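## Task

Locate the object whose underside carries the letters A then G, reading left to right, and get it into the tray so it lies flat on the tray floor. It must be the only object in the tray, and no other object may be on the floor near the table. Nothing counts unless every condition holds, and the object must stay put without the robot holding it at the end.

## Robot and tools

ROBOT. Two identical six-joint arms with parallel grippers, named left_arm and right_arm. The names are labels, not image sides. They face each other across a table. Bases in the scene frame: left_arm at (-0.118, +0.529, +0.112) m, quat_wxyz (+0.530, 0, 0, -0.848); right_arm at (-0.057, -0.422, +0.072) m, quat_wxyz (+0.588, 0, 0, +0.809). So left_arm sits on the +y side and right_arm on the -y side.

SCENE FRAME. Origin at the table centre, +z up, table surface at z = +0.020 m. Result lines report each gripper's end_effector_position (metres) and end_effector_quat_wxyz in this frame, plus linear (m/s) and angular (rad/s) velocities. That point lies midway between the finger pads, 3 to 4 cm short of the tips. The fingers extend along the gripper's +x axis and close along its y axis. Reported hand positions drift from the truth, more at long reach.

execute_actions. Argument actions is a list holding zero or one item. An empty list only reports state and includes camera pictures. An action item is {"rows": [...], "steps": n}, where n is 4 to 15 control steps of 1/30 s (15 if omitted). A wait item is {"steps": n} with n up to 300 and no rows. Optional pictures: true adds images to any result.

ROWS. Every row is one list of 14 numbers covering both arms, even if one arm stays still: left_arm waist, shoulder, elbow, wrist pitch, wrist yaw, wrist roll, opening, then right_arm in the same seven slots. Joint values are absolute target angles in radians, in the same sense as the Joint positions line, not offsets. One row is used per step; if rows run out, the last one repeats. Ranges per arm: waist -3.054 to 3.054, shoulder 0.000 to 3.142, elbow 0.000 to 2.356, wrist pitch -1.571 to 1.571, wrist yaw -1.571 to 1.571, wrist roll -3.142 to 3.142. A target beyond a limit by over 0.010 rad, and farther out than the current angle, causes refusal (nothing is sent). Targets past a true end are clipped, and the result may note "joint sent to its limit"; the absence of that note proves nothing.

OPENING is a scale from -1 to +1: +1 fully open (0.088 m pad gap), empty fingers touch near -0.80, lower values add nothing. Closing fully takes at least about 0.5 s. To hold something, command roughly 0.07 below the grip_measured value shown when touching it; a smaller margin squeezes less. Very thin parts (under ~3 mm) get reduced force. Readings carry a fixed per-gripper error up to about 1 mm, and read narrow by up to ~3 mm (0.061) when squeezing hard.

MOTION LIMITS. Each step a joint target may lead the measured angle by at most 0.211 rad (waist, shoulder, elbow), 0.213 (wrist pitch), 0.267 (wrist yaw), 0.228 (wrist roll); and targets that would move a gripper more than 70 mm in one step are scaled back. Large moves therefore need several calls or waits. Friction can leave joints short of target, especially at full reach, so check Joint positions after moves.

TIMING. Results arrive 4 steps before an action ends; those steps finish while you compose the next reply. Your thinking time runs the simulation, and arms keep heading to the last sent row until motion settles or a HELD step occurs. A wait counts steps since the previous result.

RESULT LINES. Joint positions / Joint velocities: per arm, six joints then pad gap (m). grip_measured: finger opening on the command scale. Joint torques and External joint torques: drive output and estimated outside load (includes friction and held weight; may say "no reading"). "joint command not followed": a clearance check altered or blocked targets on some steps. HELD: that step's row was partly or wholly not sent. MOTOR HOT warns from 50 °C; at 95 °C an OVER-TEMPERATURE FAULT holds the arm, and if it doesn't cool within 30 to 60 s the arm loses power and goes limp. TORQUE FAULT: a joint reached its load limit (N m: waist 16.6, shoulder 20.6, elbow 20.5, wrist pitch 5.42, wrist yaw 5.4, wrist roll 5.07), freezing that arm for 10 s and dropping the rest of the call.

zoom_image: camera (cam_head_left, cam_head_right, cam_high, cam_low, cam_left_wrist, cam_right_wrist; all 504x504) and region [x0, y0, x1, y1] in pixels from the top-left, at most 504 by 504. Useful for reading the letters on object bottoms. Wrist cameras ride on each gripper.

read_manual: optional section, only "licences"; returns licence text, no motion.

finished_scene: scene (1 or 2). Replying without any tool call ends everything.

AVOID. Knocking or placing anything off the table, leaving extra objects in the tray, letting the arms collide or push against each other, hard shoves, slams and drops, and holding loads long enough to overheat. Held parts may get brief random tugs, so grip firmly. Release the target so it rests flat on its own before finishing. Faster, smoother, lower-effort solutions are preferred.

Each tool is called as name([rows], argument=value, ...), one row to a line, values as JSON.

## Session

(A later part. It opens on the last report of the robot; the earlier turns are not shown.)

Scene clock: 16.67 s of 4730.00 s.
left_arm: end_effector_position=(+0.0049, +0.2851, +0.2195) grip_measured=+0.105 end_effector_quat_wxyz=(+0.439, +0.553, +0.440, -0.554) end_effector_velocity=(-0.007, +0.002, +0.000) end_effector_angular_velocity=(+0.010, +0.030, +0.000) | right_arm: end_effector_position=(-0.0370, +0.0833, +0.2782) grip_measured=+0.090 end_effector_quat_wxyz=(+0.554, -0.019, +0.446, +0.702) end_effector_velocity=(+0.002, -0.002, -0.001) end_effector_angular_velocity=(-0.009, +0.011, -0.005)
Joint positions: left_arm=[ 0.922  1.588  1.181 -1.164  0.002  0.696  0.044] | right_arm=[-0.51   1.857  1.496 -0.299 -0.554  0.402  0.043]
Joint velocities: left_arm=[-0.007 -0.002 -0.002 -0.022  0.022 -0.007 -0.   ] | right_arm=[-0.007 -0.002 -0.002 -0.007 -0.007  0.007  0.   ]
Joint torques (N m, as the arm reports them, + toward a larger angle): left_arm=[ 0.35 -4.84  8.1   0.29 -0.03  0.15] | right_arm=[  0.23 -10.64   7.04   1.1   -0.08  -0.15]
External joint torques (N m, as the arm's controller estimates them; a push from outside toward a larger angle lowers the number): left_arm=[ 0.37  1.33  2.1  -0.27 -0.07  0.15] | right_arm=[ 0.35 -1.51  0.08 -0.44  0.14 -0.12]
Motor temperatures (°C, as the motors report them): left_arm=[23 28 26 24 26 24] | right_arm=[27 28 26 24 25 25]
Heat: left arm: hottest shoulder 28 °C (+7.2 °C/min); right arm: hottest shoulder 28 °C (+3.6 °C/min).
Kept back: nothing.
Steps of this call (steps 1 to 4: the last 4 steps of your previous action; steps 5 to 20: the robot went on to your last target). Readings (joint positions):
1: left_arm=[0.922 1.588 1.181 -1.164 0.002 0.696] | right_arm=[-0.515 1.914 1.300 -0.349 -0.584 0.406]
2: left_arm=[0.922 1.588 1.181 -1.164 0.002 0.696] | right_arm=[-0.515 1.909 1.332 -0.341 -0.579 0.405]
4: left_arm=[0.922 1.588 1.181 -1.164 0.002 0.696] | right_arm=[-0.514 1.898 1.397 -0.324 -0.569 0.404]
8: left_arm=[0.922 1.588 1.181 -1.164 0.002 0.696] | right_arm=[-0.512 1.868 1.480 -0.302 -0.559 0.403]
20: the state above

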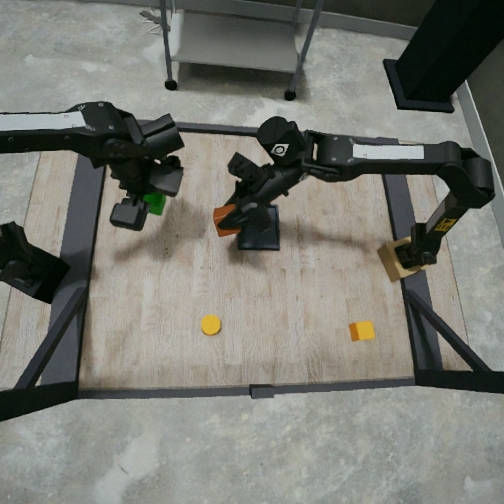

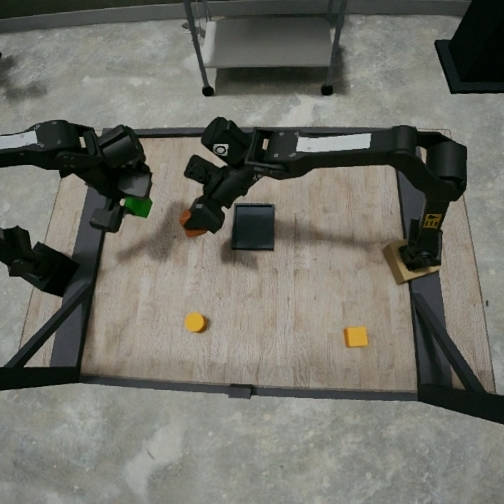

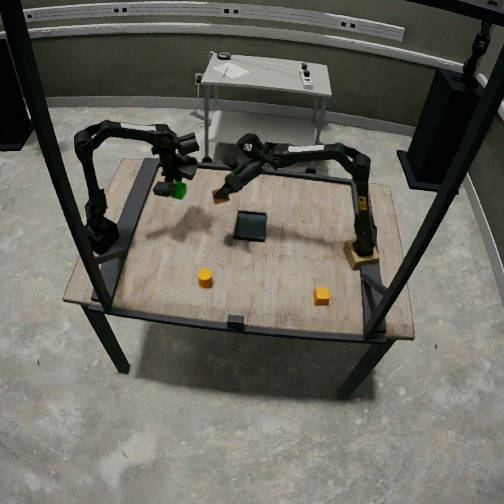

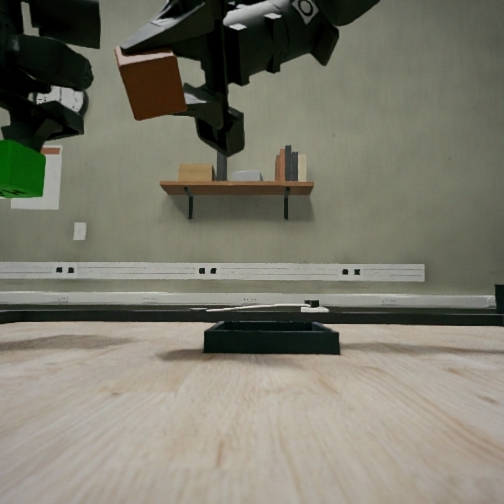

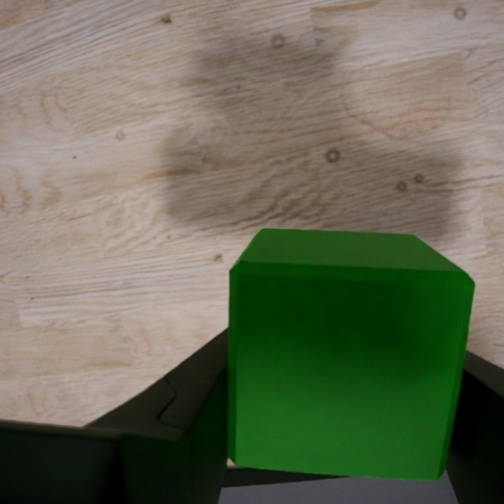

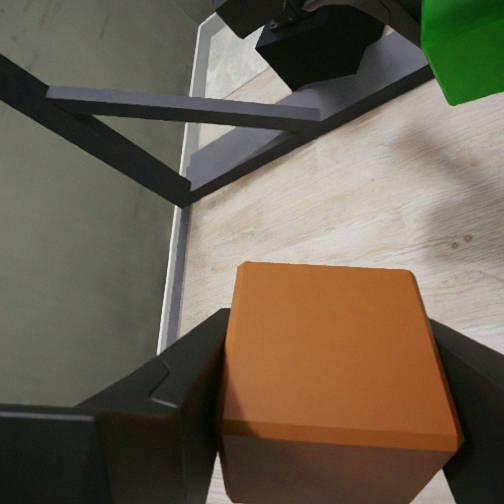

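execute_actions([
  {"rows": [[0.925, 1.590, 1.186, -1.166, 0.0, 0.70, 0.02, -0.507, 1.86, 1.50, 1.342, -1.0, 0.2, -0.02]], "steps": 15},
])

Scene clock: 17.30 s of 4730.00 s.
left_arm: end_effector_position=(+0.0049, +0.2851, +0.2195) grip_measured=+0.105 end_effector_quat_wxyz=(+0.439, +0.553, +0.440, -0.554) end_effector_velocity=(-0.003, +0.001, +0.000) end_effector_angular_velocity=(+0.003, +0.010, -0.010) | right_arm: end_effector_position=(-0.0850, +0.0899, +0.3877) grip_measured=+0.090 end_effector_quat_wxyz=(+0.380, +0.033, +0.125, +0.916) end_effector_velocity=(-0.014, -0.003, +0.249) end_effector_angular_velocity=(+1.673, -0.359, +0.168)
Joint positions: left_arm=[ 0.922  1.588  1.181 -1.164  0.002  0.696  0.044] | right_arm=[-0.505  1.862  1.497  0.304 -0.979  0.207  0.043]
Joint velocities: left_arm=[-0.002 -0.002 -0.002 -0.007  0.007  0.007 -0.   ] | right_arm=[-0.002  0.002 -0.002  1.648 -0.168 -0.081 -0.   ]
Joint torques (N m, as the arm reports them, + toward a larger angle): left_arm=[ 0.34 -4.85  8.09  0.3  -0.02  0.14] | right_arm=[ -0.16 -11.15   6.84   1.27  -0.17  -0.15]
External joint torques (N m, as the arm's controller estimates them; a push from outside toward a larger angle lowers the number): left_arm=[ 0.32  1.34  2.03 -0.28 -0.06  0.15] | right_arm=[-0.26 -2.05  0.   -0.19 -0.12 -0.14]
Motor temperatures (°C, as the motors report them): left_arm=[23 28 26 24 26 24] | right_arm=[27 28 26 24 25 25]
Heat: left arm: hottest shoulder 28 °C (+6.9 °C/min); right arm: hottest shoulder 28 °C (+3.5 °C/min).
Steps of this call (steps 1 to 8: the robot went on to your last target; steps 9 to 19: the first 11 steps of this action). Readings (joint positions):
9: left_arm=[0.922 1.588 1.181 -1.164 0.002 0.696] | right_arm=[-0.512 1.857 1.495 -0.272 -0.591 0.367]
10: left_arm=[0.922 1.588 1.181 -1.164 0.002 0.696] | right_arm=[-0.514 1.860 1.493 -0.208 -0.667 0.316]
12: left_arm=[0.922 1.588 1.181 -1.164 0.002 0.696] | right_arm=[-0.513 1.862 1.493 -0.094 -0.807 0.258]
16: left_arm=[0.922 1.588 1.181 -1.164 0.002 0.696] | right_arm=[-0.505 1.862 1.497 0.137 -0.952 0.216]
19: the state above

execute_actions([
  {"rows": [[0.925, 1.590, 1.186, -1.166, 0.0, 0.70, 0.02, -0.507, 1.86, 1.50, 1.342, -1.5, 0.0, -0.02]], "steps": 15},
])

Scene clock: 17.80 s of 4730.00 s.
left_arm: end_effector_position=(+0.0049, +0.2851, +0.2195) grip_measured=+0.105 end_effector_quat_wxyz=(+0.439, +0.553, +0.440, -0.554) end_effector_velocity=(-0.003, +0.002, -0.001) end_effector_angular_velocity=(+0.008, +0.012, +0.005) | right_arm: end_effector_position=(-0.1262, +0.0029, +0.4555) grip_measured=+0.091 end_effector_quat_wxyz=(+0.133, -0.018, -0.381, +0.915) end_effector_velocity=(-0.025, -0.116, +0.075) end_effector_angular_velocity=(+1.669, -0.474, +0.132)
Joint positions: left_arm=[ 0.922  1.588  1.181 -1.164  0.002  0.696  0.044] | right_arm=[-0.507  1.861  1.497  1.155 -1.475  0.007  0.043]
Joint velocities: left_arm=[-0.002 -0.002 -0.007 -0.007  0.007 -0.007 -0.   ] | right_arm=[-0.002 -0.002 -0.002  1.663 -0.198 -0.066 -0.   ]
Joint torques (N m, as the arm reports them, + toward a larger angle): left_arm=[ 0.36 -4.86  8.1   0.28 -0.03  0.14] | right_arm=[  0.01 -10.17   6.2    0.44   0.27  -0.1 ]
External joint torques (N m, as the arm's controller estimates them; a push from outside toward a larger angle lowers the number): left_arm=[ 0.37  1.31  2.1  -0.28 -0.07  0.15] | right_arm=[ 0.03 -1.98  0.23 -0.1  -0.22 -0.14]
Motor temperatures (°C, as the motors report them): left_arm=[23 28 26 24 26 24] | right_arm=[27 28 26 24 25 25]
Heat: left arm: hottest shoulder 28 °C (+6.7 °C/min); right arm: hottest shoulder 28 °C (+3.4 °C/min).
Steps of this call (steps 1 to 4: the last 4 steps of your previous action; steps 5 to 15: the first 11 steps of this action). Readings (joint positions):
5: left_arm=[0.922 1.588 1.181 -1.164 0.002 0.696] | right_arm=[-0.507 1.862 1.497 0.588 -1.028 0.169]
6: left_arm=[0.922 1.588 1.181 -1.164 0.002 0.696] | right_arm=[-0.510 1.862 1.497 0.644 -1.109 0.117]
8: left_arm=[0.922 1.588 1.181 -1.164 0.002 0.696] | right_arm=[-0.509 1.862 1.497 0.759 -1.249 0.059]
12: left_arm=[0.922 1.588 1.181 -1.164 0.002 0.696] | right_arm=[-0.507 1.861 1.497 0.986 -1.436 0.016]
15: the state above

Now lower shoulder/elbow into the presenting pose.

execute_actions([
  {"rows": [[0.925, 1.590, 1.186, -1.166, 0.0, 0.70, 0.02, -0.507, 2.160, 0.818, 1.342, -1.5, 0.0, -0.02]], "steps": 15},
])

Scene clock: 19.00 s of 4730.00 s.
left_arm: end_effector_position=(+0.0049, +0.2851, +0.2195) grip_measured=+0.105 end_effector_quat_wxyz=(+0.439, +0.553, +0.440, -0.554) end_effector_velocity=(-0.001, +0.002, +0.000) end_effector_angular_velocity=(+0.010, -0.003, +0.005) | right_arm: end_effector_position=(-0.1227, +0.0225, +0.3069) grip_measured=+0.091 end_effector_quat_wxyz=(+0.129, -0.015, -0.253, +0.959) end_effector_velocity=(-0.007, -0.039, -0.516) end_effector_angular_velocity=(-1.583, +0.306, +0.004)
Joint positions: left_arm=[ 0.922  1.588  1.181 -1.164  0.002  0.696  0.044] | right_arm=[-0.507  2.064  1.236  1.343 -1.496  0.003  0.043]
Joint velocities: left_arm=[-0.002 -0.002 -0.002 -0.007 -0.007 -0.007 -0.   ] | right_arm=[-0.002  0.53  -1.082 -0.007 -0.007 -0.007 -0.   ]
Joint torques (N m, as the arm reports them, + toward a larger angle): left_arm=[ 0.39 -4.86  8.1   0.29 -0.02  0.16] | right_arm=[ 0.01 -9.41  4.18  0.51  0.23 -0.03]
External joint torques (N m, as the arm's controller estimates them; a push from outside toward a larger angle lowers the number): left_arm=[ 0.36  1.34  2.04 -0.29 -0.05  0.16] | right_arm=[-0.08  0.15 -1.07 -0.4  -0.05 -0.07]
Motor temperatures (°C, as the motors report them): left_arm=[23 29 27 24 26 24] | right_arm=[27 29 26 24 25 25]
Heat: left arm: hottest shoulder 29 °C (+9.5 °C/min); right arm: hottest shoulder 29 °C (+6.3 °C/min).
Steps of this call (steps 1 to 4: the last 4 steps of your previous action; steps 5 to 25: the robot went on to your last target; steps 26 to 36: the first 11 steps of this action). Readings (joint positions):
26: left_arm=[0.922 1.588 1.181 -1.164 0.002 0.696] | right_arm=[-0.507 1.869 1.488 1.342 -1.496 0.003]
27: left_arm=[0.922 1.588 1.181 -1.164 0.002 0.696] | right_arm=[-0.507 1.875 1.472 1.348 -1.496 0.003]
29: left_arm=[0.922 1.588 1.181 -1.164 0.002 0.696] | right_arm=[-0.507 1.903 1.432 1.347 -1.496 0.003]
33: left_arm=[0.922 1.588 1.181 -1.164 0.002 0.696] | right_arm=[-0.507 2.002 1.332 1.343 -1.496 0.003]
36: the state above

execute_actions([
  {"steps": 25},
], pictures=true)

Scene clock: 19.83 s of 4730.00 s.
left_arm: end_effector_position=(+0.0049, +0.2851, +0.2195) grip_measured=+0.105 end_effector_quat_wxyz=(+0.439, +0.553, +0.440, -0.554) end_effector_velocity=(-0.001, +0.002, +0.001) end_effector_angular_velocity=(+0.005, -0.005, +0.005) | right_arm: end_effector_position=(-0.1349, -0.0395, +0.1720) grip_measured=+0.091 end_effector_quat_wxyz=(+0.132, -0.000, -0.003, +0.991) end_effector_velocity=(+0.001, -0.001, -0.002) end_effector_angular_velocity=(-0.005, +0.000, +0.005)
Joint positions: left_arm=[ 0.922  1.588  1.181 -1.164  0.002  0.696  0.044] | right_arm=[-0.507  2.157  0.824  1.342 -1.5    0.003  0.043]
Joint velocities: left_arm=[-0.002 -0.007 -0.002 -0.007 -0.007 -0.007 -0.   ] | right_arm=[-0.002  0.002 -0.002 -0.007 -0.007 -0.007 -0.   ]
Joint torques (N m, as the arm reports them, + toward a larger angle): left_arm=[ 0.35 -4.85  8.1   0.29 -0.02  0.15] | right_arm=[ 0.01 -9.06  2.89  0.82  0.   -0.1 ]
External joint torques (N m, as the arm's controller estimates them; a push from outside toward a larger angle lowers the number): left_arm=[ 0.34  1.34  2.04 -0.29 -0.05  0.16] | right_arm=[ 0.01 -1.17 -0.77 -0.29 -0.01 -0.11]
Motor temperatures (°C, as the motors report them): left_arm=[23 29 27 24 26 24] | right_arm=[27 29 26 24 25 25]
Heat: left arm: hottest shoulder 29 °C (+9.1 °C/min); right arm: hottest shoulder 29 °C (+6.1 °C/min).
Kept back: nothing.
Steps of this call (steps 1 to 4: the last 4 steps of your previous action; steps 5 to 25: the robot went on to your last target). Readings (joint positions):
1: left_arm=[0.922 1.588 1.181 -1.164 0.002 0.696] | right_arm=[-0.507 2.081 1.198 1.342 -1.496 0.003]
2: left_arm=[0.922 1.588 1.181 -1.164 0.002 0.696] | right_arm=[-0.507 2.096 1.157 1.342 -1.496 0.003]
4: left_arm=[0.922 1.588 1.181 -1.164 0.002 0.696] | right_arm=[-0.507 2.119 1.064 1.342 -1.496 0.003]
8: left_arm=[0.922 1.588 1.181 -1.164 0.002 0.696] | right_arm=[-0.507 2.149 0.881 1.340 -1.500 0.003]
25: the state above

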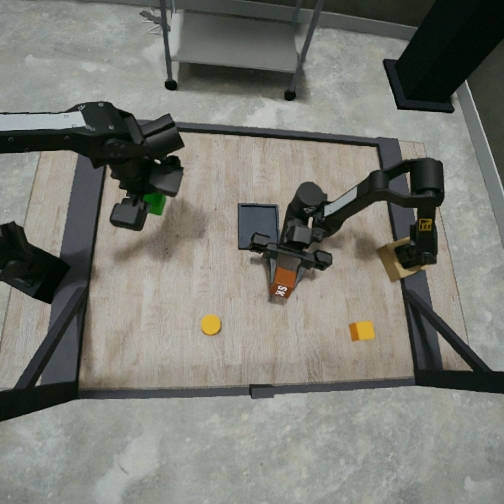

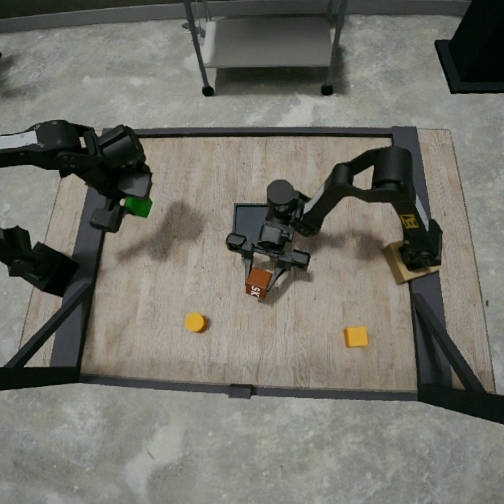

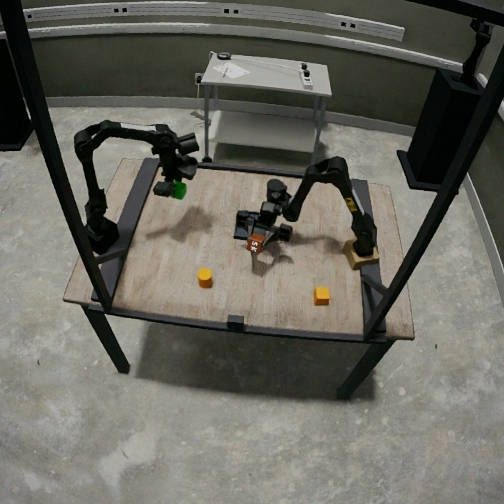

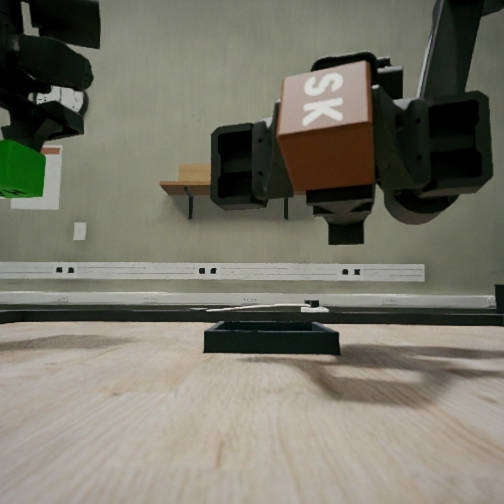

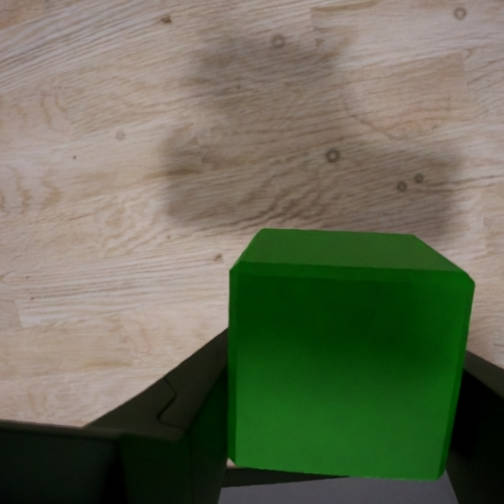

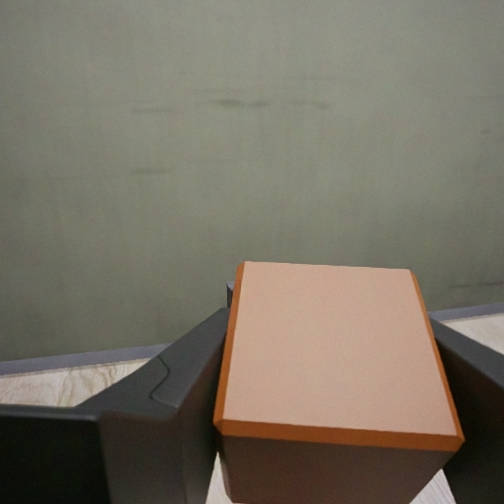

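execute_actions([
  {"rows": [[0.925, 1.590, 1.186, -1.166, 0.0, 0.70, 0.02, -0.128, 1.9126, 1.4457, -1.418, 0.0, 0.0, -0.02]], "steps": 15},
])

Scene clock: 21.63 s of 4730.00 s.
left_arm: end_effector_position=(+0.0049, +0.2851, +0.2195) grip_measured=+0.105 end_effector_quat_wxyz=(+0.439, +0.553, +0.440, -0.554) end_effector_velocity=(-0.001, +0.002, +0.000) end_effector_angular_velocity=(+0.010, -0.003, +0.020) | right_arm: end_effector_position=(-0.2281, +0.0305, +0.2910) grip_measured=+0.091 end_effector_quat_wxyz=(+0.194, +0.020, -0.070, +0.978) end_effector_velocity=(-0.292, +0.189, +0.367) end_effector_angular_velocity=(+0.168, +0.219, -0.610)
Joint positions: left_arm=[ 0.922  1.588  1.181 -1.164  0.002  0.696  0.044] | right_arm=[-0.233  1.979  1.119  1.006 -1.097  0.001  0.043]
Joint velocities: left_arm=[-0.002 -0.002 -0.002 -0.007 -0.007 -0.022 -0.   ] | right_arm=[ 0.803 -0.286  1.101 -1.209  1.429 -0.007 -0.   ]
Joint torques (N m, as the arm reports them, + toward a larger angle): left_arm=[ 0.39 -4.87  8.08  0.29 -0.02  0.15] | right_arm=[ -0.34 -12.48   6.65   0.92   0.27  -0.03]
External joint torques (N m, as the arm's controller estimates them; a push from outside toward a larger angle lowers the number): left_arm=[ 0.41  1.32  2.02 -0.29 -0.06  0.16] | right_arm=[ 0.36 -3.55  0.77 -0.42  0.12 -0.06]
Motor temperatures (°C, as the motors report them): left_arm=[23 29 27 24 26 24] | right_arm=[27 29 26 24 25 25]
Heat: left arm: hottest shoulder 29 °C (+8.3 °C/min); right arm: hottest shoulder 29 °C (+5.5 °C/min).
Steps of this call (steps 1 to 15: the robot went on to your last target; steps 16 to 43: nothing new was sent; steps 44 to 54: the first 11 steps of this action). Readings (joint positions):
44: left_arm=[0.922 1.588 1.181 -1.164 0.002 0.696] | right_arm=[-0.503 2.148 0.832 1.323 -1.486 0.001]
45: left_arm=[0.922 1.588 1.181 -1.164 0.002 0.696] | right_arm=[-0.485 2.137 0.849 1.285 -1.447 0.001]
47: left_arm=[0.922 1.588 1.181 -1.164 0.002 0.696] | right_arm=[-0.434 2.100 0.901 1.231 -1.375 0.001]
51: left_arm=[0.922 1.588 1.181 -1.164 0.002 0.696] | right_arm=[-0.320 2.016 1.017 1.115 -1.228 0.001]
54: the state above

execute_actions([
  {"steps": 50},
])

Scene clock: 23.30 s of 4730.00 s.
left_arm: end_effector_position=(+0.0049, +0.2851, +0.2195) grip_measured=+0.105 end_effector_quat_wxyz=(+0.439, +0.553, +0.440, -0.554) end_effector_velocity=(+0.001, -0.001, +0.001) end_effector_angular_velocity=(-0.008, -0.012, +0.005) | right_arm: end_effector_position=(-0.1104, -0.1380, +0.1623) grip_measured=+0.091 end_effector_quat_wxyz=(+0.378, -0.618, +0.516, +0.457) end_effector_velocity=(-0.004, +0.020, -0.018) end_effector_angular_velocity=(+0.106, +0.033, +0.016)
Joint positions: left_arm=[ 0.922  1.588  1.181 -1.164  0.002  0.696  0.044] | right_arm=[-0.13   1.908  1.453 -1.417 -0.005  0.001  0.043]
Joint velocities: left_arm=[-0.002 -0.007 -0.002  0.007 -0.007 -0.007 -0.   ] | right_arm=[-0.002 -0.002 -0.046  0.154 -0.007 -0.022 -0.   ]
Joint torques (N m, as the arm reports them, + toward a larger angle): left_arm=[ 0.35 -4.87  8.1   0.29 -0.02  0.15] | right_arm=[ 0.15 -8.61  4.54 -0.1   0.14 -0.06]
External joint torques (N m, as the arm's controller estimates them; a push from outside toward a larger angle lowers the number): left_arm=[ 0.34  1.41  1.99 -0.31 -0.05  0.15] | right_arm=[ 0.14 -0.58 -1.39 -0.1   0.16 -0.06]
Motor temperatures (°C, as the motors report them): left_arm=[23 29 27 24 26 24] | right_arm=[27 29 26 24 25 25]
Heat: left arm: hottest shoulder 29 °C (+7.7 °C/min); right arm: hottest shoulder 29 °C (+5.2 °C/min).
Kept back: nothing.
Steps of this call (steps 1 to 4: the last 4 steps of your previous action; steps 5 to 50: the robot went on to your last target). Readings (joint positions):
1: left_arm=[0.922 1.588 1.181 -1.164 0.002 0.696] | right_arm=[-0.207 1.970 1.157 0.964 -1.046 0.001]
2: left_arm=[0.922 1.588 1.181 -1.164 0.002 0.696] | right_arm=[-0.185 1.963 1.199 0.918 -0.991 0.001]
4: left_arm=[0.922 1.588 1.181 -1.164 0.002 0.696] | right_arm=[-0.151 1.951 1.289 0.820 -0.871 0.001]
8: left_arm=[0.922 1.588 1.181 -1.164 0.002 0.696] | right_arm=[-0.127 1.918 1.416 0.603 -0.591 0.001]
50: the state above

execute_actions([
  {"rows": [[0.925, 1.590, 1.186, -1.166, 0.0, 0.70, 0.02, -0.128, 1.9965, 1.2898, -1.178, 0.0, 0.0, -0.02]], "steps": 15},
])

Scene clock: 23.83 s of 4730.00 s.
left_arm: end_effector_position=(+0.0049, +0.2851, +0.2195) grip_measured=+0.105 end_effector_quat_wxyz=(+0.439, +0.553, +0.440, -0.554) end_effector_velocity=(-0.000, +0.001, +0.001) end_effector_angular_velocity=(+0.006, -0.005, +0.034) | right_arm: end_effector_position=(-0.1101, -0.1393, +0.0966) grip_measured=+0.091 end_effector_quat_wxyz=(+0.376, -0.620, +0.518, +0.453) end_effector_velocity=(-0.002, +0.010, -0.003) end_effector_angular_velocity=(+0.049, +0.018, +0.002)
Joint positions: left_arm=[ 0.922  1.588  1.181 -1.164  0.002  0.696  0.044] | right_arm=[-0.13   1.995  1.296 -1.184 -0.004  0.001  0.043]
Joint velocities: left_arm=[-0.002 -0.002  0.002 -0.007 -0.007 -0.037 -0.   ] | right_arm=[-0.002 -0.002 -0.002  0.051 -0.007 -0.007 -0.   ]
Joint torques (N m, as the arm reports them, + toward a larger angle): left_arm=[ 0.34 -4.88  8.14  0.3  -0.03  0.14] | right_arm=[ 0.15 -9.3   4.08 -0.43  0.13 -0.06]
External joint torques (N m, as the arm's controller estimates them; a push from outside toward a larger angle lowers the number): left_arm=[ 0.34  1.33  2.08 -0.28 -0.06  0.14] | right_arm=[ 0.15 -1.45 -0.45 -0.13  0.14 -0.06]
Motor temperatures (°C, as the motors report them): left_arm=[23 29 27 24 26 24] | right_arm=[27 29 26 24 25 25]
Heat: left arm: hottest shoulder 29 °C (+7.6 °C/min); right arm: hottest shoulder 29 °C (+5.0 °C/min).
Steps of this call (steps 1 to 5: the robot went on to your last target; steps 6 to 16: the first 11 steps of this action). Readings (joint positions):
6: left_arm=[0.922 1.588 1.181 -1.164 0.002 0.696] | right_arm=[-0.130 1.914 1.432 -1.385 -0.005 0.001]
7: left_arm=[0.922 1.588 1.181 -1.164 0.002 0.696] | right_arm=[-0.130 1.916 1.399 -1.319 -0.005 0.001]
9: left_arm=[0.922 1.588 1.181 -1.164 0.002 0.696] | right_arm=[-0.130 1.951 1.349 -1.244 -0.004 0.001]
13: left_arm=[0.922 1.588 1.181 -1.164 0.002 0.696] | right_arm=[-0.130 1.995 1.297 -1.198 -0.004 0.001]
16: the state above

execute_actions(actions=[])

Scene clock: 23.97 s of 4730.00 s.
left_arm: end_effector_position=(+0.0049, +0.2851, +0.2195) grip_measured=+0.105 end_effector_quat_wxyz=(+0.439, +0.553, +0.440, -0.554) end_effector_velocity=(-0.001, +0.005, +0.000) end_effector_angular_velocity=(+0.030, -0.010, -0.000) | right_arm: end_effector_position=(-0.1102, -0.1391, +0.0963) grip_measured=+0.091 end_effector_quat_wxyz=(+0.376, -0.620, +0.518, +0.454) end_effector_velocity=(-0.001, +0.005, -0.003) end_effector_angular_velocity=(+0.030, +0.015, +0.002)
Joint positions: left_arm=[ 0.922  1.588  1.181 -1.164  0.002  0.696  0.044] | right_arm=[-0.13   1.995  1.295 -1.181 -0.004  0.001  0.043]
Joint velocities: left_arm=[-0.007 -0.002 -0.002 -0.022 -0.022 -0.007  0.   ] | right_arm=[-0.002 -0.002 -0.007  0.037 -0.007 -0.007 -0.   ]
Joint torques (N m, as the arm reports them, + toward a larger angle): left_arm=[ 0.36 -4.85  8.14  0.3  -0.03  0.15] | right_arm=[ 0.15 -9.01  3.99 -0.32  0.13 -0.06]
External joint torques (N m, as the arm's controller estimates them; a push from outside toward a larger angle lowers the number): left_arm=[ 0.35  1.35  2.11 -0.27 -0.06  0.15] | right_arm=[ 0.14 -1.19 -0.71 -0.09  0.15 -0.06]
Motor temperatures (°C, as the motors report them): left_arm=[23 29 27 24 26 24] | right_arm=[27 29 26 24 25 25]
Heat: left arm: hottest shoulder 29 °C (+7.5 °C/min); right arm: hottest shoulder 29 °C (+5.0 °C/min).
Kept back: nothing.
Steps of this call (steps 1 to 4: the last 4 steps of your previous action). Readings (joint positions):
1: left_arm=[0.922 1.588 1.181 -1.164 0.002 0.696] | right_arm=[-0.130 1.995 1.296 -1.183 -0.004 0.001]
2: left_arm=[0.922 1.588 1.181 -1.164 0.002 0.696] | right_arm=[-0.130 1.995 1.295 -1.183 -0.004 0.001]
4: the state above

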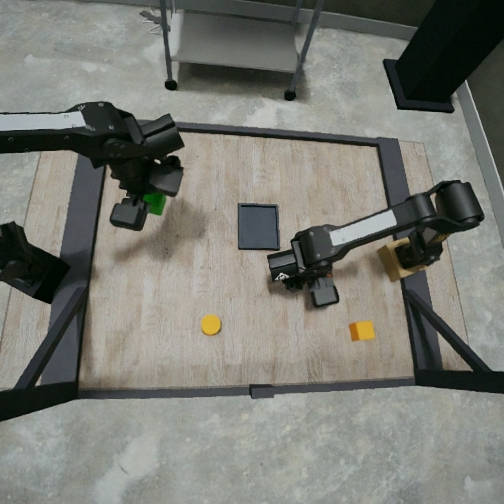

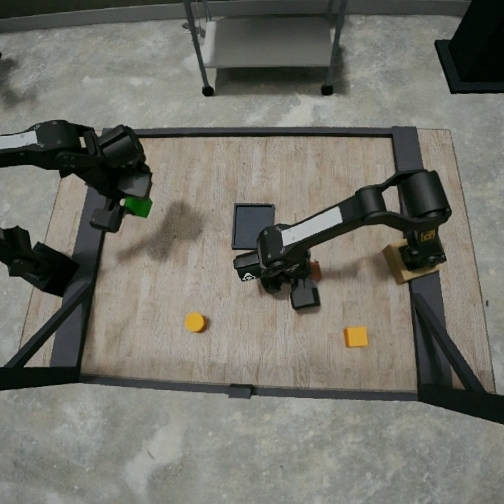

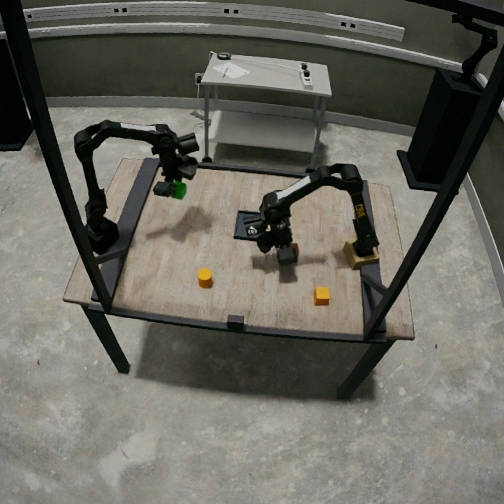

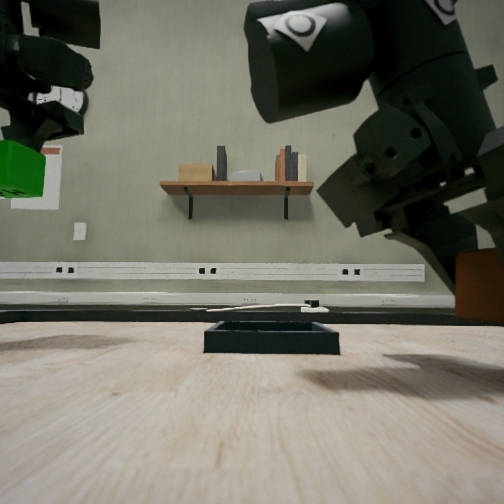

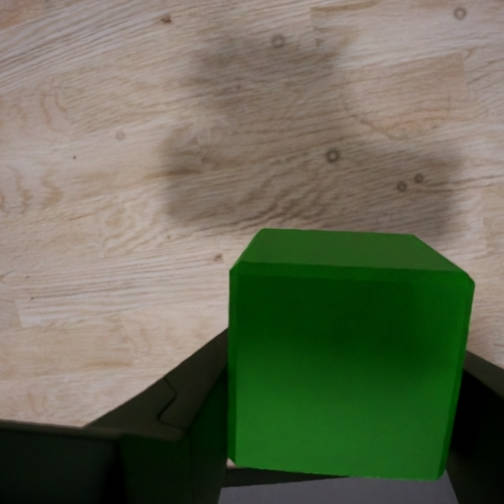

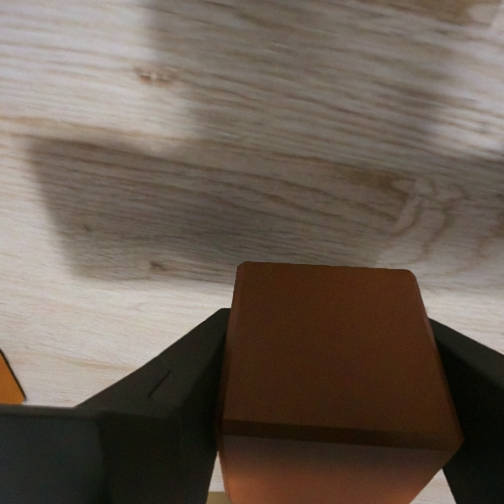

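execute_actions([
  {"rows": [[0.925, 1.590, 1.186, -1.166, 0.0, 0.70, 0.02, -0.128, 2.0273, 1.2595, -1.117, 0.0, 0.0, -0.02]], "steps": 15},
])

Scene clock: 24.50 s of 4730.00 s.
left_arm: end_effector_position=(+0.0049, +0.2851, +0.2195) grip_measured=+0.105 end_effector_quat_wxyz=(+0.439, +0.553, +0.440, -0.554) end_effector_velocity=(-0.001, +0.002, +0.000) end_effector_angular_velocity=(+0.010, -0.003, -0.010) | right_arm: end_effector_position=(-0.1105, -0.1372, +0.0823) grip_measured=+0.091 end_effector_quat_wxyz=(+0.379, -0.617, +0.515, +0.458) end_effector_velocity=(-0.003, +0.000, -0.000) end_effector_angular_velocity=(+0.003, +0.024, -0.002)
Joint positions: left_arm=[ 0.922  1.588  1.181 -1.164  0.002  0.696  0.044] | right_arm=[-0.13   2.015  1.266 -1.119 -0.004  0.001  0.043]
Joint velocities: left_arm=[-0.002 -0.002 -0.002 -0.007 -0.007  0.007  0.   ] | right_arm=[-0.002 -0.002 -0.002  0.007 -0.022 -0.007 -0.   ]
Joint torques (N m, as the arm reports them, + toward a larger angle): left_arm=[ 0.36 -4.88  8.12  0.3  -0.01  0.15] | right_arm=[ 0.15 -7.99  3.71 -0.28  0.13 -0.06]
External joint torques (N m, as the arm's controller estimates them; a push from outside toward a larger angle lowers the number): left_arm=[ 0.36  1.31  2.06 -0.28 -0.05  0.16] | right_arm=[ 0.14 -0.1  -0.86 -0.07  0.15 -0.06]
Motor temperatures (°C, as the motors report them): left_arm=[23 29 27 24 26 24] | right_arm=[27 29 26 24 25 25]
Heat: left arm: hottest shoulder 29 °C (+7.3 °C/min); right arm: hottest shoulder 29 °C (+4.9 °C/min).
Steps of this call (steps 1 to 5: the robot went on to your last target; steps 6 to 16: the first 11 steps of this action). Readings (joint positions):
6: left_arm=[0.922 1.588 1.181 -1.164 0.002 0.696] | right_arm=[-0.130 1.995 1.292 -1.171 -0.004 0.001]
7: left_arm=[0.922 1.588 1.181 -1.164 0.002 0.696] | right_arm=[-0.130 1.996 1.286 -1.153 -0.004 0.001]
9: left_arm=[0.922 1.588 1.181 -1.164 0.002 0.696] | right_arm=[-0.130 2.004 1.278 -1.134 -0.004 0.001]
13: left_arm=[0.922 1.588 1.181 -1.164 0.002 0.696] | right_arm=[-0.130 2.015 1.267 -1.123 -0.004 0.001]
16: the state above

execute_actions([
  {"rows": [[0.925, 1.590, 1.186, -1.166, 0.0, 0.70, 0.02, -0.128, 2.043, 1.2467, -1.089, 0.0, 0.0, -0.02]], "steps": 15},
])

Scene clock: 25.13 s of 4730.00 s.
left_arm: end_effector_position=(+0.0049, +0.2851, +0.2195) grip_measured=+0.105 end_effector_quat_wxyz=(+0.439, +0.553, +0.440, -0.554) end_effector_velocity=(-0.004, +0.006, -0.002) end_effector_angular_velocity=(+0.032, +0.008, +0.015) | right_arm: end_effector_position=(-0.1105, -0.1371, +0.0742) grip_measured=+0.091 end_effector_quat_wxyz=(+0.379, -0.617, +0.515, +0.458) end_effector_velocity=(+0.002, +0.001, -0.000) end_effector_angular_velocity=(+0.008, -0.003, +0.007)
Joint positions: left_arm=[ 0.922  1.588  1.181 -1.164  0.002  0.696  0.044] | right_arm=[-0.13   2.031  1.253 -1.091 -0.004  0.001  0.043]
Joint velocities: left_arm=[-0.007  0.002 -0.007 -0.022 -0.007 -0.022 -0.   ] | right_arm=[-0.002 -0.002 -0.002  0.007  0.007 -0.007 -0.   ]
Joint torques (N m, as the arm reports them, + toward a larger angle): left_arm=[ 0.39 -4.9   8.11  0.3  -0.02  0.17] | right_arm=[ 0.15 -7.97  3.66 -0.29  0.13 -0.06]
External joint torques (N m, as the arm's controller estimates them; a push from outside toward a larger angle lowers the number): left_arm=[ 0.43  1.23  2.11 -0.27 -0.06  0.17] | right_arm=[ 0.16 -0.05 -0.86 -0.09  0.14 -0.06]
Motor temperatures (°C, as the motors report them): left_arm=[23 29 27 24 26 24] | right_arm=[27 29 26 24 25 25]
Heat: left arm: hottest shoulder 29 °C (+7.2 °C/min); right arm: hottest shoulder 29 °C (+4.8 °C/min).
Steps of this call (steps 1 to 4: the last 4 steps of your previous action; steps 5 to 8: the robot went on to your last target; steps 9 to 19: the first 11 steps of this action). Readings (joint positions):
9: left_arm=[0.922 1.588 1.181 -1.164 0.002 0.696] | right_arm=[-0.130 2.017 1.265 -1.115 -0.004 0.001]
10: left_arm=[0.922 1.588 1.181 -1.164 0.002 0.696] | right_arm=[-0.130 2.018 1.263 -1.106 -0.004 0.001]
12: left_arm=[0.922 1.588 1.181 -1.164 0.002 0.696] | right_arm=[-0.130 2.024 1.259 -1.097 -0.004 0.001]
16: left_arm=[0.922 1.588 1.181 -1.164 0.002 0.696] | right_arm=[-0.130 2.031 1.253 -1.093 -0.004 0.001]
19: the state above

Release the brown cube.

execute_actions([
  {"rows": [[0.925, 1.590, 1.186, -1.166, 0.0, 0.70, 0.02, -0.128, 2.043, 1.2467, -1.089, 0.0, 0.0, 1.0]], "steps": 15},
], pictures=true)

Scene clock: 25.63 s of 4730.00 s.
left_arm: end_effector_position=(+0.0049, +0.2851, +0.2195) grip_measured=+0.105 end_effector_quat_wxyz=(+0.439, +0.553, +0.440, -0.554) end_effector_velocity=(+0.003, +0.000, +0.000) end_effector_angular_velocity=(+0.003, -0.023, +0.020) | right_arm: end_effector_position=(-0.1106, -0.1370, +0.0742) grip_measured=+0.976 end_effector_quat_wxyz=(+0.380, -0.617, +0.515, +0.458) end_effector_velocity=(-0.000, -0.002, +0.001) end_effector_angular_velocity=(-0.009, +0.008, +0.002)
Joint positions: left_arm=[ 0.922  1.588  1.181 -1.164  0.002  0.696  0.044] | right_arm=[-0.13   2.031  1.253 -1.09  -0.004  0.001  0.087]
Joint velocities: left_arm=[-0.002 -0.002 -0.002  0.007 -0.022 -0.022 -0.   ] | right_arm=[-0.002 -0.002 -0.002 -0.007 -0.007 -0.007  0.017]
Joint torques (N m, as the arm reports them, + toward a larger angle): left_arm=[ 0.37 -4.85  8.13  0.29 -0.02  0.15] | right_arm=[ 0.15 -7.93  3.63 -0.26  0.13 -0.06]
External joint torques (N m, as the arm's controller estimates them; a push from outside toward a larger angle lowers the number): left_arm=[ 0.38  1.36  2.08 -0.28 -0.05  0.15] | right_arm=[ 0.15  0.   -0.9  -0.07  0.14 -0.06]
Motor temperatures (°C, as the motors report them): left_arm=[23 29 27 24 26 24] | right_arm=[27 29 26 24 25 25]
Heat: left arm: hottest shoulder 29 °C (+7.0 °C/min); right arm: hottest shoulder 29 °C (+4.7 °C/min).
Steps of this call (steps 1 to 4: the last 4 steps of your previous action; steps 5 to 15: the first 11 steps of this action). Readings (joint positions):
5: left_arm=[0.922 1.588 1.181 -1.164 0.002 0.696] | right_arm=[-0.130 2.031 1.253 -1.090 -0.004 0.001]
6: left_arm=[0.922 1.588 1.181 -1.164 0.002 0.696] | right_arm=[-0.130 2.031 1.253 -1.090 -0.004 0.001]
8: left_arm=[0.922 1.588 1.181 -1.164 0.002 0.696] | right_arm=[-0.130 2.031 1.253 -1.090 -0.004 0.001]
12: left_arm=[0.922 1.588 1.181 -1.164 0.002 0.696] | right_arm=[-0.130 2.031 1.253 -1.090 -0.004 0.001]
15: the state above

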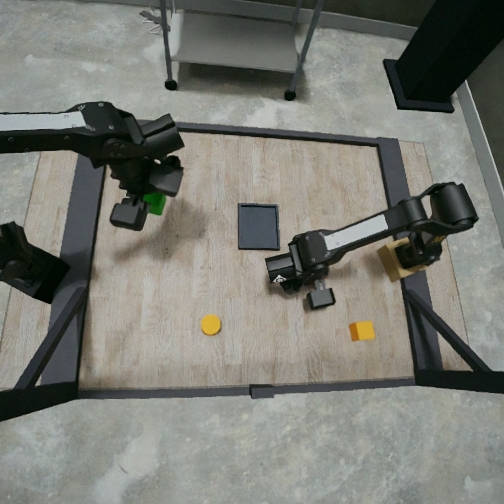

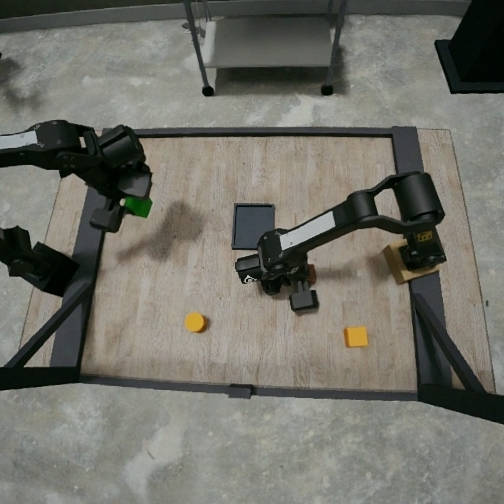

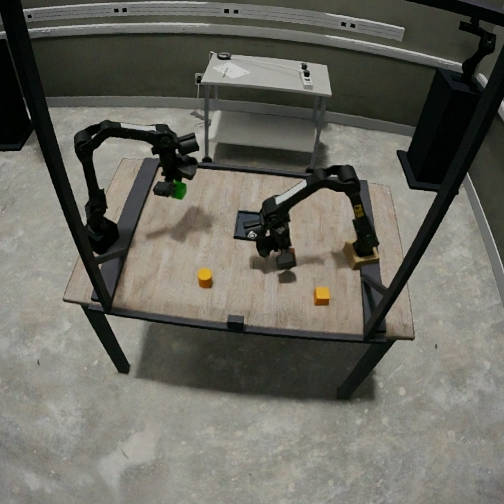

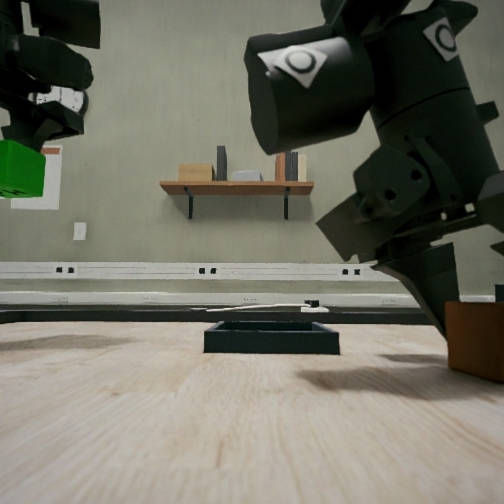

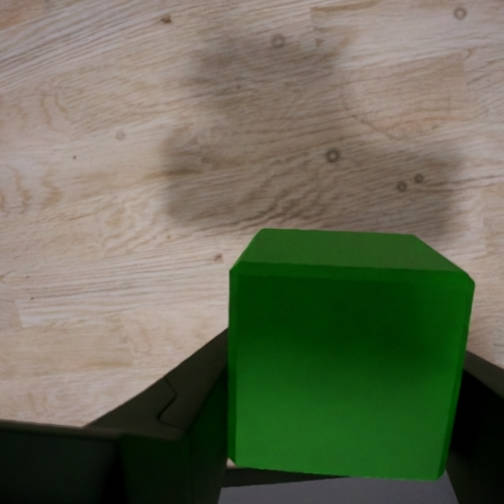

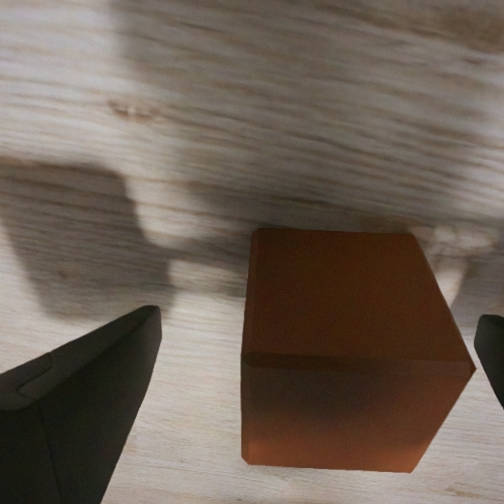

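execute_actions([
  {"rows": [[0.925, 1.590, 1.186, 0.0, 0.5, 0.35, 0.02, -0.128, 1.9126, 1.4457, -1.418, 0.0, 0.0, 1.0]], "steps": 15},
])

Scene clock: 27.00 s of 4730.00 s.
left_arm: end_effector_position=(-0.0038, +0.1532, +0.2702) grip_measured=+0.105 end_effector_quat_wxyz=(+0.587, +0.255, +0.324, -0.697) end_effector_velocity=(+0.090, -0.245, +0.194) end_effector_angular_velocity=(-1.499, -0.474, -0.027) | right_arm: end_effector_position=(-0.1104, -0.1379, +0.1607) grip_measured=+1.000 end_effector_quat_wxyz=(+0.380, -0.617, +0.515, +0.458) end_effector_velocity=(+0.008, -0.033, -0.003) end_effector_angular_velocity=(-0.198, -0.042, +0.007)
Joint positions: left_arm=[ 0.925  1.59   1.18  -0.565  0.475  0.366  0.044] | right_arm=[-0.13   1.905  1.444 -1.405 -0.004  0.001  0.088]
Joint velocities: left_arm=[-0.002 -0.002 -0.007  1.619  0.227 -0.139 -0.   ] | right_arm=[-0.002  0.046 -0.002 -0.154  0.007 -0.007  0.   ]
Joint torques (N m, as the arm reports them, + toward a larger angle): left_arm=[-0.03 -5.7   9.27  1.4   0.46 -0.14] | right_arm=[ 0.14 -8.41  5.02 -0.39  0.13 -0.06]
External joint torques (N m, as the arm's controller estimates them; a push from outside toward a larger angle lowers the number): left_arm=[-0.07  1.39  2.46  0.02  0.2  -0.15] | right_arm=[ 0.14 -0.89  0.08 -0.24  0.14 -0.06]
Motor temperatures (°C, as the motors report them): left_arm=[23 29 27 24 26 24] | right_arm=[27 30 26 24 25 25]
Heat: left arm: hottest shoulder 29 °C (+6.7 °C/min); right arm: hottest shoulder 30 °C (+6.7 °C/min).
Steps of this call (steps 1 to 4: the last 4 steps of your previous action; steps 5 to 15: the robot went on to your last target; steps 16 to 30: nothing new was sent; steps 31 to 41: the first 11 steps of this action). Readings (joint positions):
31: left_arm=[0.924 1.588 1.180 -1.144 0.036 0.662] | right_arm=[-0.130 2.026 1.271 -1.117 -0.004 0.001]
32: left_arm=[0.926 1.588 1.179 -1.082 0.115 0.598] | right_arm=[-0.130 2.024 1.302 -1.178 -0.004 0.001]
34: left_arm=[0.926 1.590 1.180 -0.959 0.254 0.486] | right_arm=[-0.130 1.988 1.368 -1.279 -0.004 0.001]
38: left_arm=[0.925 1.590 1.180 -0.736 0.436 0.387] | right_arm=[-0.130 1.909 1.439 -1.384 -0.004 0.001]
41: the state above

execute_actions([
  {"rows": [[0.765, 1.590, 1.186, 1.171, 1.5, 0.0, 0.02, 0.540, 1.359, 1.0575, -1.269, 0.0, 0.0, 1.0]], "steps": 15},
])

Scene clock: 27.50 s of 4730.00 s.
left_arm: end_effector_position=(-0.1281, +0.1075, +0.4157) grip_measured=+0.105 end_effector_quat_wxyz=(+0.347, +0.008, +0.077, -0.935) end_effector_velocity=(-0.186, +0.192, +0.248) end_effector_angular_velocity=(-1.496, -0.048, -1.961) | right_arm: end_effector_position=(-0.2085, -0.2590, +0.1956) grip_measured=+1.000 end_effector_quat_wxyz=(+0.278, -0.659, +0.287, +0.638) end_effector_velocity=(-0.227, -0.236, +0.162) end_effector_angular_velocity=(+0.562, +0.633, +1.404)
Joint positions: left_arm=[0.765 1.59  1.182 0.233 1.17  0.021 0.044] | right_arm=[ 0.435  1.413  1.084 -1.274  0.     0.001  0.088]
Joint velocities: left_arm=[-0.002 -0.007 -0.002  1.59   2.    -0.168 -0.   ] | right_arm=[ 1.414 -0.842 -0.037  0.037 -0.081  0.007  0.   ]
Joint torques (N m, as the arm reports them, + toward a larger angle): left_arm=[ 0.26 -5.74  8.89  1.48  0.28 -0.15] | right_arm=[-1.29 -3.77  3.54  0.16  0.05 -0.06]
External joint torques (N m, as the arm's controller estimates them; a push from outside toward a larger angle lowers the number): left_arm=[ 0.16  1.26  2.18  0.04  0.21 -0.16] | right_arm=[ 0.33 -1.   -1.14 -0.13 -0.14 -0.09]
Motor temperatures (°C, as the motors report them): left_arm=[23 29 27 24 26 24] | right_arm=[27 30 26 24 25 25]
Heat: left arm: hottest shoulder 29 °C (+6.5 °C/min); right arm: hottest shoulder 30 °C (+6.5 °C/min).
Steps of this call (steps 1 to 4: the last 4 steps of your previous action; steps 5 to 15: the first 11 steps of this action). Readings (joint positions):
5: left_arm=[0.921 1.590 1.180 -0.289 0.510 0.331] | right_arm=[-0.121 1.885 1.419 -1.382 0.003 0.001]
6: left_arm=[0.906 1.590 1.181 -0.250 0.561 0.284] | right_arm=[-0.087 1.845 1.363 -1.334 0.009 0.001]
8: left_arm=[0.851 1.590 1.181 -0.161 0.676 0.190] | right_arm=[0.026 1.745 1.254 -1.314 0.005 0.001]
12: left_arm=[0.772 1.590 1.181 0.064 0.960 0.051] | right_arm=[0.268 1.534 1.106 -1.284 0.002 0.001]
15: the state above

execute_actions([
  {"steps": 20},
])

Scene clock: 28.17 s of 4730.00 s.
left_arm: end_effector_position=(-0.1594, +0.1673, +0.4914) grip_measured=+0.105 end_effector_quat_wxyz=(+0.178, +0.043, -0.363, -0.914) end_effector_velocity=(-0.005, +0.011, +0.007) end_effector_angular_velocity=(-0.135, -0.059, -0.019) | right_arm: end_effector_position=(-0.2211, -0.2783, +0.2004) grip_measured=+1.000 end_effector_quat_wxyz=(+0.249, -0.662, +0.250, +0.662) end_effector_velocity=(+0.005, -0.002, -0.001) end_effector_angular_velocity=(-0.012, -0.025, +0.005)
Joint positions: left_arm=[0.765 1.589 1.183 1.151 1.496 0.004 0.044] | right_arm=[ 0.536  1.367  1.067 -1.27  -0.002  0.001  0.088]
Joint velocities: left_arm=[-0.002 -0.002 -0.002  0.154  0.022 -0.007  0.   ] | right_arm=[-0.002  0.002 -0.002 -0.022  0.007 -0.007  0.   ]
Joint torques (N m, as the arm reports them, + toward a larger angle): left_arm=[-0.03 -4.92  7.8   0.59 -0.44 -0.17] | right_arm=[ 0.3  -6.32  4.62  0.2   0.05 -0.06]
External joint torques (N m, as the arm's controller estimates them; a push from outside toward a larger angle lowers the number): left_arm=[-0.03  1.12  1.89  0.1   0.11 -0.13] | right_arm=[ 0.3  -2.11 -1.13 -0.13  0.06 -0.06]
Motor temperatures (°C, as the motors report them): left_arm=[23 29 27 24 26 24] | right_arm=[27 30 26 24 25 25]
Heat: left arm: hottest shoulder 29 °C (+6.4 °C/min); right arm: hottest shoulder 30 °C (+6.4 °C/min).
Kept back: nothing.
Steps of this call (steps 1 to 4: the last 4 steps of your previous action; steps 5 to 20: the robot went on to your last target). Readings (joint positions):
1: left_arm=[0.765 1.590 1.182 0.289 1.239 0.016] | right_arm=[0.475 1.391 1.083 -1.273 -0.001 0.001]
2: left_arm=[0.765 1.590 1.182 0.345 1.308 0.013] | right_arm=[0.501 1.378 1.081 -1.272 -0.002 0.001]
4: left_arm=[0.765 1.590 1.182 0.459 1.407 0.009] | right_arm=[0.523 1.369 1.075 -1.272 -0.002 0.001]
8: left_arm=[0.765 1.590 1.182 0.684 1.473 0.006] | right_arm=[0.532 1.369 1.067 -1.271 -0.002 0.001]
20: the state above

execute_actions([
  {"rows": [[0.765, 2.505, 1.334, 1.171, 1.5, 0.0, 0.02, 0.540, 1.359, 1.0575, -1.269, 0.0, 0.0, 1.0]], "steps": 15},
])

Scene clock: 28.73 s of 4730.00 s.
left_arm: end_effector_position=(-0.1287, +0.0697, +0.3693) grip_measured=+0.105 end_effector_quat_wxyz=(+0.187, +0.026, -0.224, -0.956) end_effector_velocity=(+0.057, -0.183, -0.488) end_effector_angular_velocity=(+1.120, +0.362, +0.004) | right_arm: end_effector_position=(-0.2212, -0.2783, +0.2005) grip_measured=+1.000 end_effector_quat_wxyz=(+0.249, -0.661, +0.250, +0.662) end_effector_velocity=(+0.001, -0.002, -0.000) end_effector_angular_velocity=(-0.010, -0.001, +0.005)
Joint positions: left_arm=[0.764 2.04  1.32  1.172 1.494 0.004 0.044] | right_arm=[ 0.537  1.367  1.067 -1.27  -0.002  0.001  0.088]
Joint velocities: left_arm=[-0.002  1.214  0.051 -0.007 -0.007 -0.007 -0.   ] | right_arm=[-0.002 -0.002 -0.002 -0.007 -0.007 -0.007  0.   ]
Joint torques (N m, as the arm reports them, + toward a larger angle): left_arm=[ 0.11 -6.22  7.89  0.64 -0.25 -0.12] | right_arm=[ 0.24 -6.32  4.62  0.2   0.05 -0.04]
External joint torques (N m, as the arm's controller estimates them; a push from outside toward a larger angle lowers the number): left_arm=[ 0.2   3.22  2.3  -0.2   0.12 -0.09] | right_arm=[ 0.24 -2.09 -1.16 -0.14  0.06 -0.04]
Motor temperatures (°C, as the motors report them): left_arm=[23 29 27 24 26 24] | right_arm=[27 30 26 24 25 25]
Heat: left arm: hottest shoulder 29 °C (+6.3 °C/min); right arm: hottest shoulder 30 °C (+6.3 °C/min).
Steps of this call (steps 1 to 6: the robot went on to your last target; steps 7 to 17: the first 11 steps of this action). Readings (joint positions):
7: left_arm=[0.765 1.614 1.199 1.175 1.505 0.004] | right_arm=[0.536 1.367 1.067 -1.270 -0.002 0.001]
8: left_arm=[0.764 1.653 1.245 1.180 1.506 0.004] | right_arm=[0.536 1.367 1.067 -1.270 -0.002 0.001]
10: left_arm=[0.764 1.740 1.305 1.176 1.494 0.004] | right_arm=[0.536 1.367 1.067 -1.270 -0.002 0.001]
14: left_arm=[0.764 1.914 1.315 1.172 1.494 0.004] | right_arm=[0.537 1.367 1.067 -1.270 -0.002 0.001]
17: the state above


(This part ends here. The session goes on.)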